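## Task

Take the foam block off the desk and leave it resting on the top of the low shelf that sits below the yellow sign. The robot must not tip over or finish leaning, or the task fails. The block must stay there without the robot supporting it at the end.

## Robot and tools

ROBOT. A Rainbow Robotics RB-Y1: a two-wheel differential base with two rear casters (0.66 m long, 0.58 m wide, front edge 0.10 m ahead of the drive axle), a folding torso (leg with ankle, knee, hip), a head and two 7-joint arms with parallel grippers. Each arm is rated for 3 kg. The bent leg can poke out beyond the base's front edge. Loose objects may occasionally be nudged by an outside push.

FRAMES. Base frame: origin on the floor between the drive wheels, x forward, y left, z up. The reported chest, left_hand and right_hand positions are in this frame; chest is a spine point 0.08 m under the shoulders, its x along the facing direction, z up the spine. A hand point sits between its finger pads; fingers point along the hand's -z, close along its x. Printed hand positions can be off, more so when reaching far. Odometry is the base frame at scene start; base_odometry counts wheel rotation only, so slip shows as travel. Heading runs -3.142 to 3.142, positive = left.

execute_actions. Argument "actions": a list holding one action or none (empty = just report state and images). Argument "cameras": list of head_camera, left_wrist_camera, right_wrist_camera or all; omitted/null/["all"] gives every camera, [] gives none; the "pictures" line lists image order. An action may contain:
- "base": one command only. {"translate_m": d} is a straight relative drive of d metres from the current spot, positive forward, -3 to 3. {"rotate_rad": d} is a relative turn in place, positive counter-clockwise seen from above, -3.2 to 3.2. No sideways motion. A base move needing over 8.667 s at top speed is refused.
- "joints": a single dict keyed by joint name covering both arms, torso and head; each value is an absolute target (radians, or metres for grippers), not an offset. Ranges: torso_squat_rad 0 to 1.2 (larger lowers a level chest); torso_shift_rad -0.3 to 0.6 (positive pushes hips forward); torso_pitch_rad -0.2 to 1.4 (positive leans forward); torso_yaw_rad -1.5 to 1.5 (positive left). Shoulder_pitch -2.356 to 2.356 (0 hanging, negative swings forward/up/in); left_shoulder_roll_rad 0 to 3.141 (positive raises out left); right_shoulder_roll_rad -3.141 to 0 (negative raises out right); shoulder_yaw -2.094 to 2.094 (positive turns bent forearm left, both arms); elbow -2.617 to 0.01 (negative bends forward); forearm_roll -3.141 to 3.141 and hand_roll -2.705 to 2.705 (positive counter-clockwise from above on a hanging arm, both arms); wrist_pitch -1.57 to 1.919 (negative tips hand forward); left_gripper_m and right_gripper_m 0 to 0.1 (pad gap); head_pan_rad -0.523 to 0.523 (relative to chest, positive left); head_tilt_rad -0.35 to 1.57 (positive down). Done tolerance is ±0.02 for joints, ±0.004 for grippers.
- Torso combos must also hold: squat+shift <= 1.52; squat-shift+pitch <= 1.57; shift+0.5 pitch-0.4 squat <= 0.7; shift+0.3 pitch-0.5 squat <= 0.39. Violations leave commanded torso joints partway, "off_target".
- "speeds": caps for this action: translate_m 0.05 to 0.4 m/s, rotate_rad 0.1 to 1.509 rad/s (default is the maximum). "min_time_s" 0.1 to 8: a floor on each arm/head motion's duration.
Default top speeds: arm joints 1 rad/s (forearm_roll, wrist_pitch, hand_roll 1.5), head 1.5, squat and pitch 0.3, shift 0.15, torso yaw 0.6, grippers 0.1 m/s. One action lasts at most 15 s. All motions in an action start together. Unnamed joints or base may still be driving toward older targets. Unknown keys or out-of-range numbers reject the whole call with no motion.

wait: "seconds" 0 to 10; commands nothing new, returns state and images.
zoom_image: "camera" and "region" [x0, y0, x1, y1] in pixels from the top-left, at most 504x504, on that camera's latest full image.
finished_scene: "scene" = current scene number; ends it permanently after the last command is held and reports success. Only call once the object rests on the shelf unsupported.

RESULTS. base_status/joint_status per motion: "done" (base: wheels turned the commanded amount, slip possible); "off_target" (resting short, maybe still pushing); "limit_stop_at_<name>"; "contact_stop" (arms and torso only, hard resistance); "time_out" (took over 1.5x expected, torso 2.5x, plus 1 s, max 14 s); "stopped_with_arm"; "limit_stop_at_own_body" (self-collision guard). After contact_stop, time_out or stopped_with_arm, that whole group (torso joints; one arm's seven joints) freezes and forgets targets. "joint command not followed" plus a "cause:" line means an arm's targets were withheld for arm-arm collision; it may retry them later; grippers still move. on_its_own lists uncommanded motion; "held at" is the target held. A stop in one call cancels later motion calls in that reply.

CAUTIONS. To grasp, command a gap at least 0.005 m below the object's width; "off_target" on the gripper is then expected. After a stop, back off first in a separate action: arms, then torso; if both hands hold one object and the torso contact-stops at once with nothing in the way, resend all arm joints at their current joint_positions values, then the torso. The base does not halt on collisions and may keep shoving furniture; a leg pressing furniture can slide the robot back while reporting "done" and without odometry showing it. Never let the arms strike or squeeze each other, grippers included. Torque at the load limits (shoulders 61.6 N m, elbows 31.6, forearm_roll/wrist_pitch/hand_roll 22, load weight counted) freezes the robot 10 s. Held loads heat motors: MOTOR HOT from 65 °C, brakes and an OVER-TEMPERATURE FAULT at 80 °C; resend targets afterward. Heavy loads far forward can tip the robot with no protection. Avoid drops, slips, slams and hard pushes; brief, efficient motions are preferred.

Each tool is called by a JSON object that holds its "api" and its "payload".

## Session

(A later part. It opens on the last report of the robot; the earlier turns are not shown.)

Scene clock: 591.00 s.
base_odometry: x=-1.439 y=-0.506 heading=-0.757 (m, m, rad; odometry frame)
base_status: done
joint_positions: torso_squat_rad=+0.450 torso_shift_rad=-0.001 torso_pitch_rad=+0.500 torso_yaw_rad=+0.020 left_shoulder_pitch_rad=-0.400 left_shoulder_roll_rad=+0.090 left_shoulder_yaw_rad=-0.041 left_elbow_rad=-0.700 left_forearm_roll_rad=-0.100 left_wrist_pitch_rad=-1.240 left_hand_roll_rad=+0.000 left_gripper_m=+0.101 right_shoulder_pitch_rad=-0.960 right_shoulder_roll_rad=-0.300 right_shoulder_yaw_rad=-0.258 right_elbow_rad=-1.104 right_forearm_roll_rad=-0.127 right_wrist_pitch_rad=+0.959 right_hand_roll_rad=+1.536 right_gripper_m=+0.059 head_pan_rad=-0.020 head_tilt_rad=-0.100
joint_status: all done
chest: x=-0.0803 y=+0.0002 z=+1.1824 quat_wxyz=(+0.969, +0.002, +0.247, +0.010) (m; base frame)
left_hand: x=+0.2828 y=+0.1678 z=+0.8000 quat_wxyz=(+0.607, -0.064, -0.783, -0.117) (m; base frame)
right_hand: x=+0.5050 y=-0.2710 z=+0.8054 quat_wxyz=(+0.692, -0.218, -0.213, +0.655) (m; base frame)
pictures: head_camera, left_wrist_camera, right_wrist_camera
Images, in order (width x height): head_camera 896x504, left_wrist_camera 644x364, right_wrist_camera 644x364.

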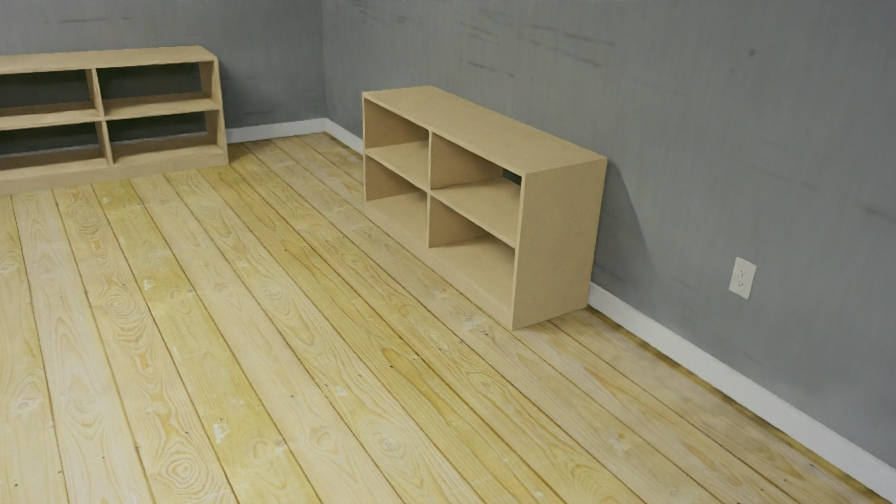

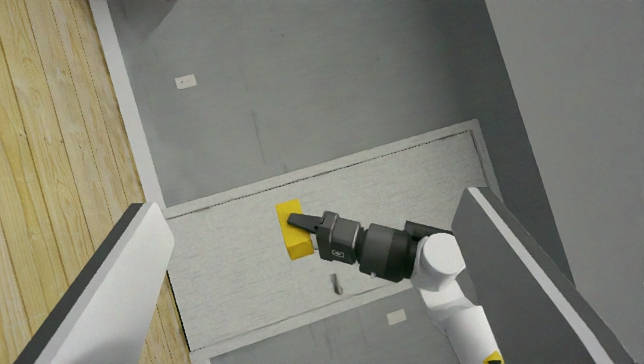

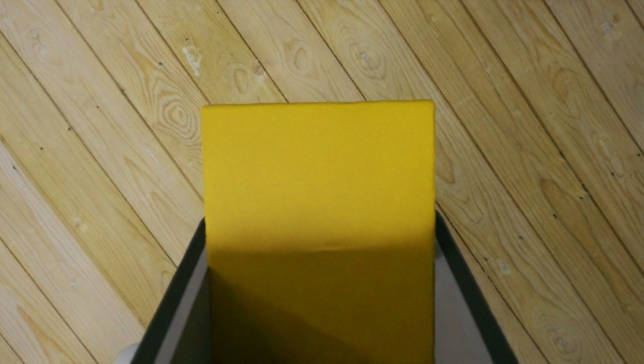

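{"api": "execute_actions", "payload": {"actions": [{"base": {"translate_m": 2.12}, "joints": {"torso_squat_rad": 0.722, "torso_shift_rad": 0.2, "head_pan_rad": -0.35, "head_tilt_rad": 0.4}}]}}

Scene clock: 679.20 s.
base_odometry: x=+0.101 y=-1.962 heading=-0.757 (m, m, rad; odometry frame)
base_status: done
joint_positions: torso_squat_rad=+0.722 torso_shift_rad=+0.200 torso_pitch_rad=+0.500 torso_yaw_rad=+0.020 left_shoulder_pitch_rad=-0.400 left_shoulder_roll_rad=+0.090 left_shoulder_yaw_rad=-0.041 left_elbow_rad=-0.700 left_forearm_roll_rad=-0.100 left_wrist_pitch_rad=-1.240 left_hand_roll_rad=+0.000 left_gripper_m=+0.101 right_shoulder_pitch_rad=-0.960 right_shoulder_roll_rad=-0.300 right_shoulder_yaw_rad=-0.258 right_elbow_rad=-1.104 right_forearm_roll_rad=-0.127 right_wrist_pitch_rad=+0.959 right_hand_roll_rad=+1.536 right_gripper_m=+0.059 head_pan_rad=-0.350 head_tilt_rad=+0.400
joint_status: all done
chest: x=+0.0248 y=+0.0002 z=+1.0669 quat_wxyz=(+0.969, +0.002, +0.247, +0.010) (m; base frame)
left_hand: x=+0.3878 y=+0.1678 z=+0.6845 quat_wxyz=(+0.607, -0.064, -0.783, -0.117) (m; base frame)
right_hand: x=+0.6101 y=-0.2710 z=+0.6899 quat_wxyz=(+0.692, -0.218, -0.213, +0.655) (m; base frame)
pictures: head_camera, left_wrist_camera, right_wrist_camera
Images, in order (width x height): head_camera 896x504, left_wrist_camera 644x364, right_wrist_camera 644x364.

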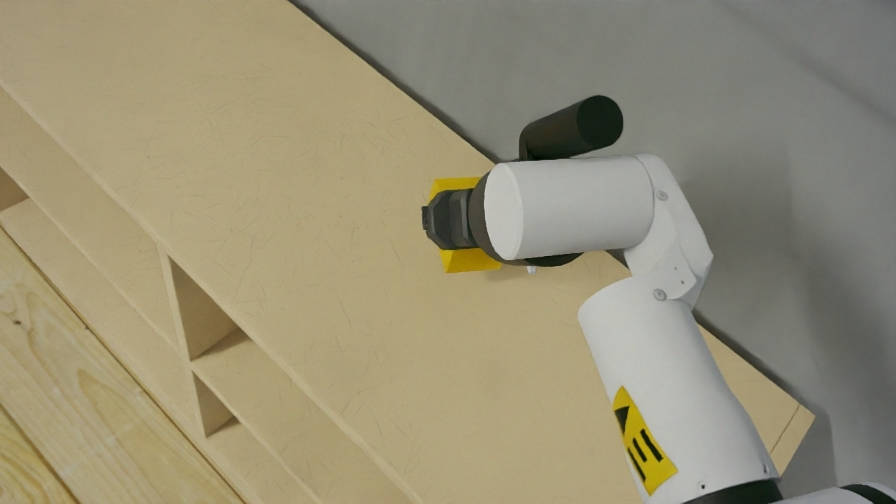

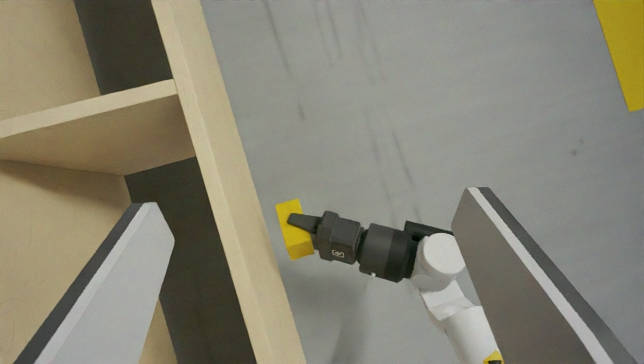

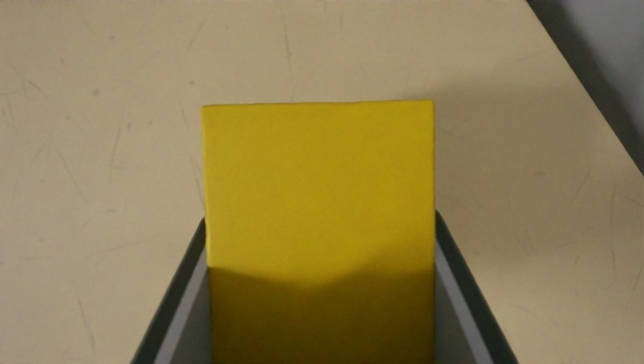

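{"api": "zoom_image", "payload": {"camera": "left_wrist_camera", "region": [200, 170, 330, 290]}}

{"api": "zoom_image", "payload": {"camera": "head_camera", "region": [0, 0, 504, 504]}}

{"api": "zoom_image", "payload": {"camera": "left_wrist_camera", "region": [130, 0, 330, 364]}}

Region (200, 170, 330, 290) of left_wrist_camera's 644x364 image, scaled by 3.877, with more detail than that image has; it fills the top 465 rows of this view, and the rest is white.

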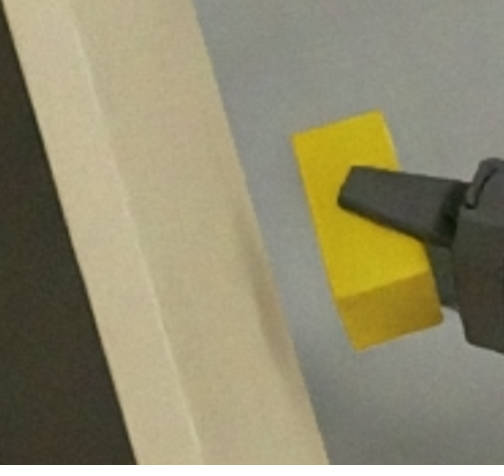

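Region (0, 0, 504, 504) of head_camera's 896x504 image, scaled by 1.000.

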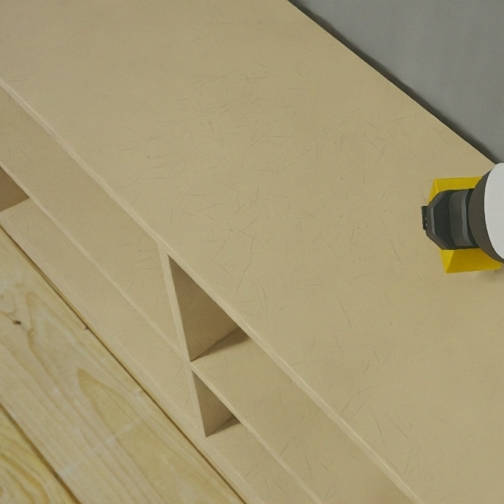

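Region (130, 0, 330, 364) of left_wrist_camera's 644x364 image, scaled by 1.385, with more detail than that image has; it fills the left 277 columns of this view, and the rest is white.

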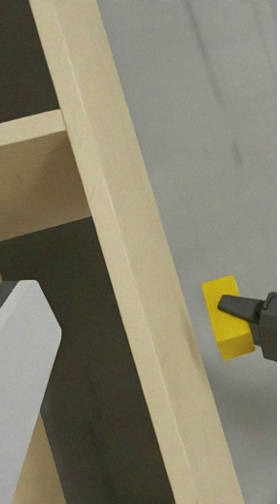

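{"api": "execute_actions", "payload": {"actions": [{"joints": {"torso_squat_rad": 0.803}}]}}

{"api": "zoom_image", "payload": {"camera": "left_wrist_camera", "region": [230, 175, 330, 275]}}

Scene clock: 735.53 s.
base_odometry: x=+0.101 y=-1.962 heading=-0.757 (m, m, rad; odometry frame)
base_status: not commanded
joint_positions: torso_squat_rad=+0.803 torso_shift_rad=+0.200 torso_pitch_rad=+0.500 torso_yaw_rad=+0.020 left_shoulder_pitch_rad=-0.400 left_shoulder_roll_rad=+0.090 left_shoulder_yaw_rad=-0.041 left_elbow_rad=-0.700 left_forearm_roll_rad=-0.100 left_wrist_pitch_rad=-1.240 left_hand_roll_rad=+0.000 left_gripper_m=+0.101 right_shoulder_pitch_rad=-0.960 right_shoulder_roll_rad=-0.300 right_shoulder_yaw_rad=-0.258 right_elbow_rad=-1.104 right_forearm_roll_rad=-0.127 right_wrist_pitch_rad=+0.959 right_hand_roll_rad=+1.536 right_gripper_m=+0.059 head_pan_rad=-0.350 head_tilt_rad=+0.400
joint_status: all done
chest: x=+0.0169 y=+0.0002 z=+1.0286 quat_wxyz=(+0.969, +0.002, +0.247, +0.010) (m; base frame)
left_hand: x=+0.3800 y=+0.1678 z=+0.6463 quat_wxyz=(+0.607, -0.064, -0.783, -0.117) (m; base frame)
right_hand: x=+0.6023 y=-0.2710 z=+0.6517 quat_wxyz=(+0.692, -0.218, -0.213, +0.655) (m; base frame)
pictures: head_camera, left_wrist_camera, right_wrist_camera
Images, in order (width x height): head_camera 896x504, left_wrist_camera 644x364, right_wrist_camera 644x364.

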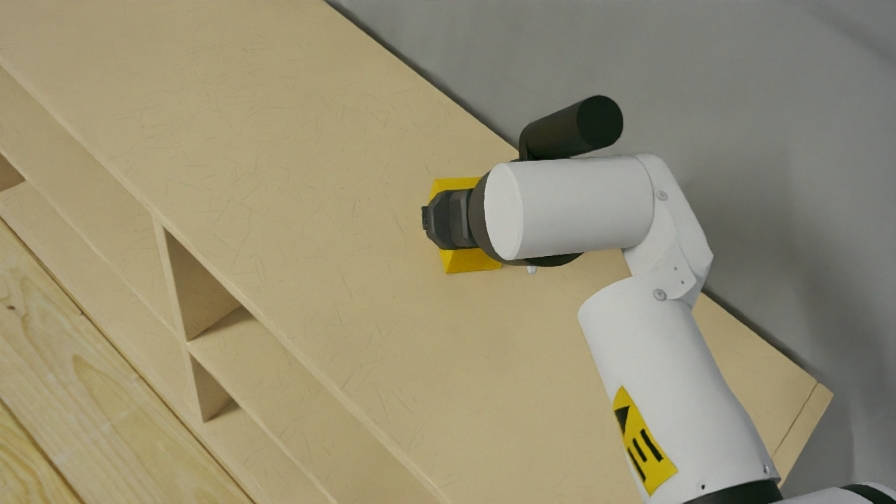

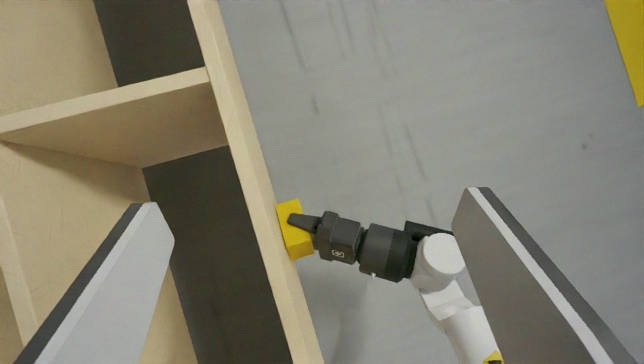

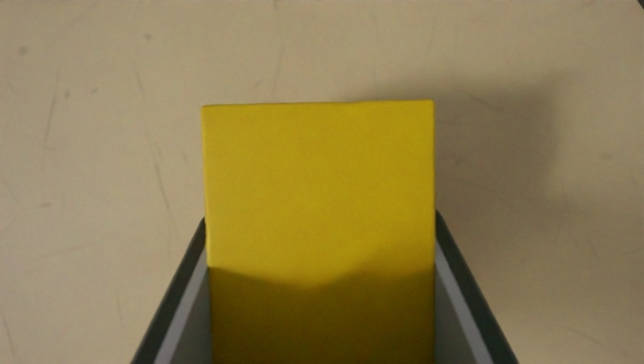

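Region (230, 175, 330, 275) of left_wrist_camera's 644x364 image, scaled by 5.040, with more detail than that image has.

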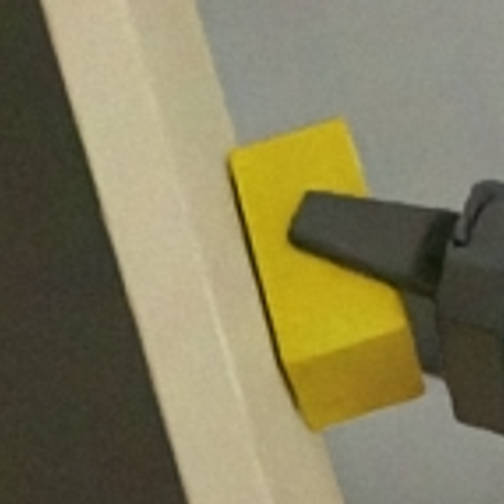

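{"api": "execute_actions", "payload": {"actions": [{"joints": {"right_gripper_m": 0.078}}], "cameras": ["left_wrist_camera", "right_wrist_camera"]}}

Scene clock: 746.17 s.
base_odometry: x=+0.101 y=-1.962 heading=-0.757 (m, m, rad; odometry frame)
base_status: not commanded
joint_positions: torso_squat_rad=+0.803 torso_shift_rad=+0.200 torso_pitch_rad=+0.500 torso_yaw_rad=+0.020 left_shoulder_pitch_rad=-0.400 left_shoulder_roll_rad=+0.090 left_shoulder_yaw_rad=-0.041 left_elbow_rad=-0.700 left_forearm_roll_rad=-0.100 left_wrist_pitch_rad=-1.240 left_hand_roll_rad=+0.000 left_gripper_m=+0.101 right_shoulder_pitch_rad=-0.960 right_shoulder_roll_rad=-0.300 right_shoulder_yaw_rad=-0.258 right_elbow_rad=-1.104 right_forearm_roll_rad=-0.127 right_wrist_pitch_rad=+0.959 right_hand_roll_rad=+1.536 right_gripper_m=+0.078 head_pan_rad=-0.350 head_tilt_rad=+0.400
joint_status: all done
chest: x=+0.0169 y=+0.0002 z=+1.0286 quat_wxyz=(+0.969, +0.002, +0.247, +0.010) (m; base frame)
left_hand: x=+0.3800 y=+0.1678 z=+0.6463 quat_wxyz=(+0.607, -0.064, -0.783, -0.117) (m; base frame)
right_hand: x=+0.6023 y=-0.2710 z=+0.6517 quat_wxyz=(+0.692, -0.218, -0.213, +0.655) (m; base frame)
pictures: left_wrist_camera, right_wrist_camera
Images, in order (width x height): left_wrist_camera 644x364, right_wrist_camera 644x364.

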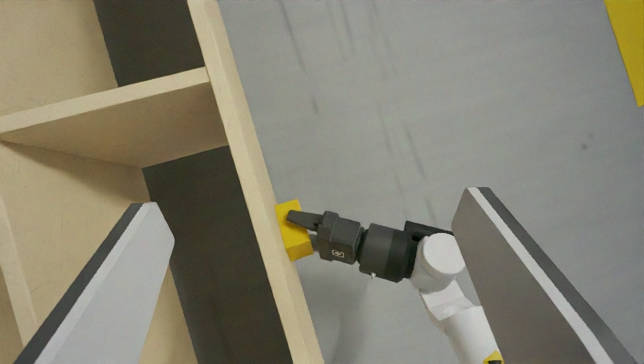

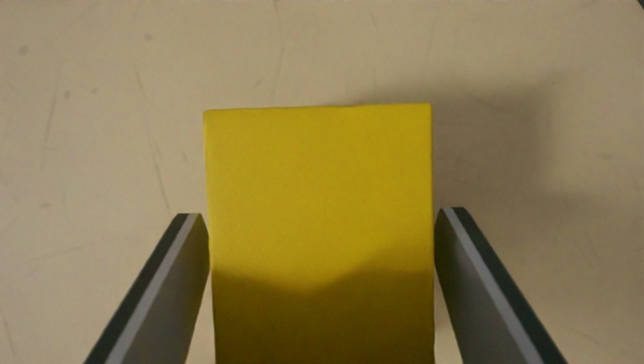

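{"api": "execute_actions", "payload": {"actions": [{"joints": {"right_gripper_m": 0.095, "torso_pitch_rad": 0.03, "head_tilt_rad": 0.75}}]}}

Scene clock: 754.00 s.
base_odometry: x=+0.101 y=-1.962 heading=-0.757 (m, m, rad; odometry frame)
base_status: not commanded
joint_positions: torso_squat_rad=+0.803 torso_shift_rad=+0.200 torso_pitch_rad=+0.030 torso_yaw_rad=+0.020 left_shoulder_pitch_rad=-0.400 left_shoulder_roll_rad=+0.090 left_shoulder_yaw_rad=-0.041 left_elbow_rad=-0.700 left_forearm_roll_rad=-0.100 left_wrist_pitch_rad=-1.240 left_hand_roll_rad=+0.000 left_gripper_m=+0.101 right_shoulder_pitch_rad=-0.960 right_shoulder_roll_rad=-0.300 right_shoulder_yaw_rad=-0.258 right_elbow_rad=-1.104 right_forearm_roll_rad=-0.127 right_wrist_pitch_rad=+0.959 right_hand_roll_rad=+1.536 right_gripper_m=+0.095 head_pan_rad=-0.350 head_tilt_rad=+0.750
joint_status: all done
chest: x=-0.1221 y=+0.0002 z=+1.0663 quat_wxyz=(+1.000, +0.000, +0.015, +0.010) (m; base frame)
left_hand: x=+0.3747 y=+0.1678 z=+0.8898 quat_wxyz=(+0.408, -0.035, -0.903, -0.129) (m; base frame)
right_hand: x=+0.5705 y=-0.2710 z=+0.9953 quat_wxyz=(+0.623, -0.365, -0.368, +0.586) (m; base frame)
pictures: head_camera, left_wrist_camera, right_wrist_camera
Images, in order (width x height): head_camera 896x504, left_wrist_camera 644x364, right_wrist_camera 644x364.

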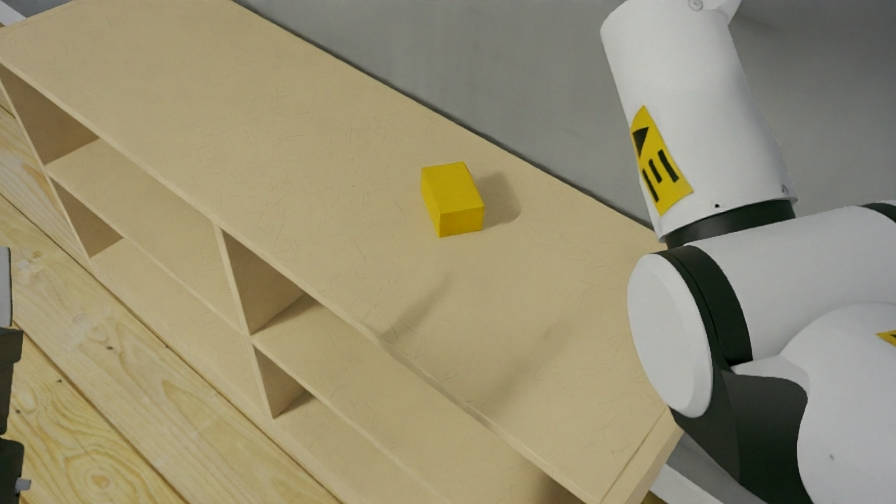

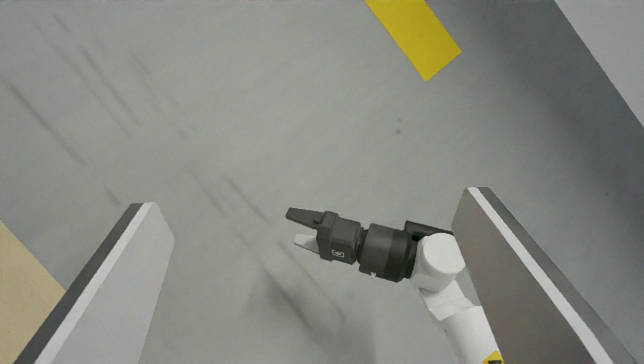

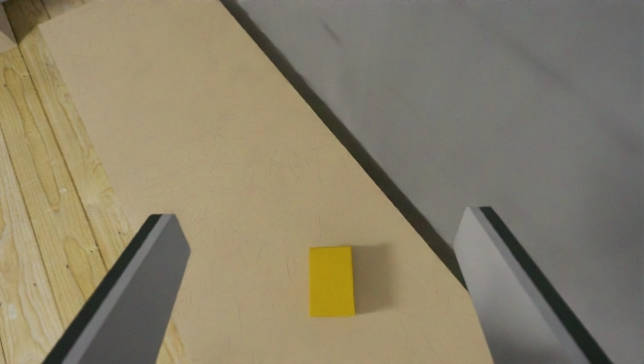

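The block is resting on top of the shelf under the yellow sign, and the hand is clear of it.

{"api": "finished_scene", "payload": {"scene": 2}}

The scene is finished: the task was done.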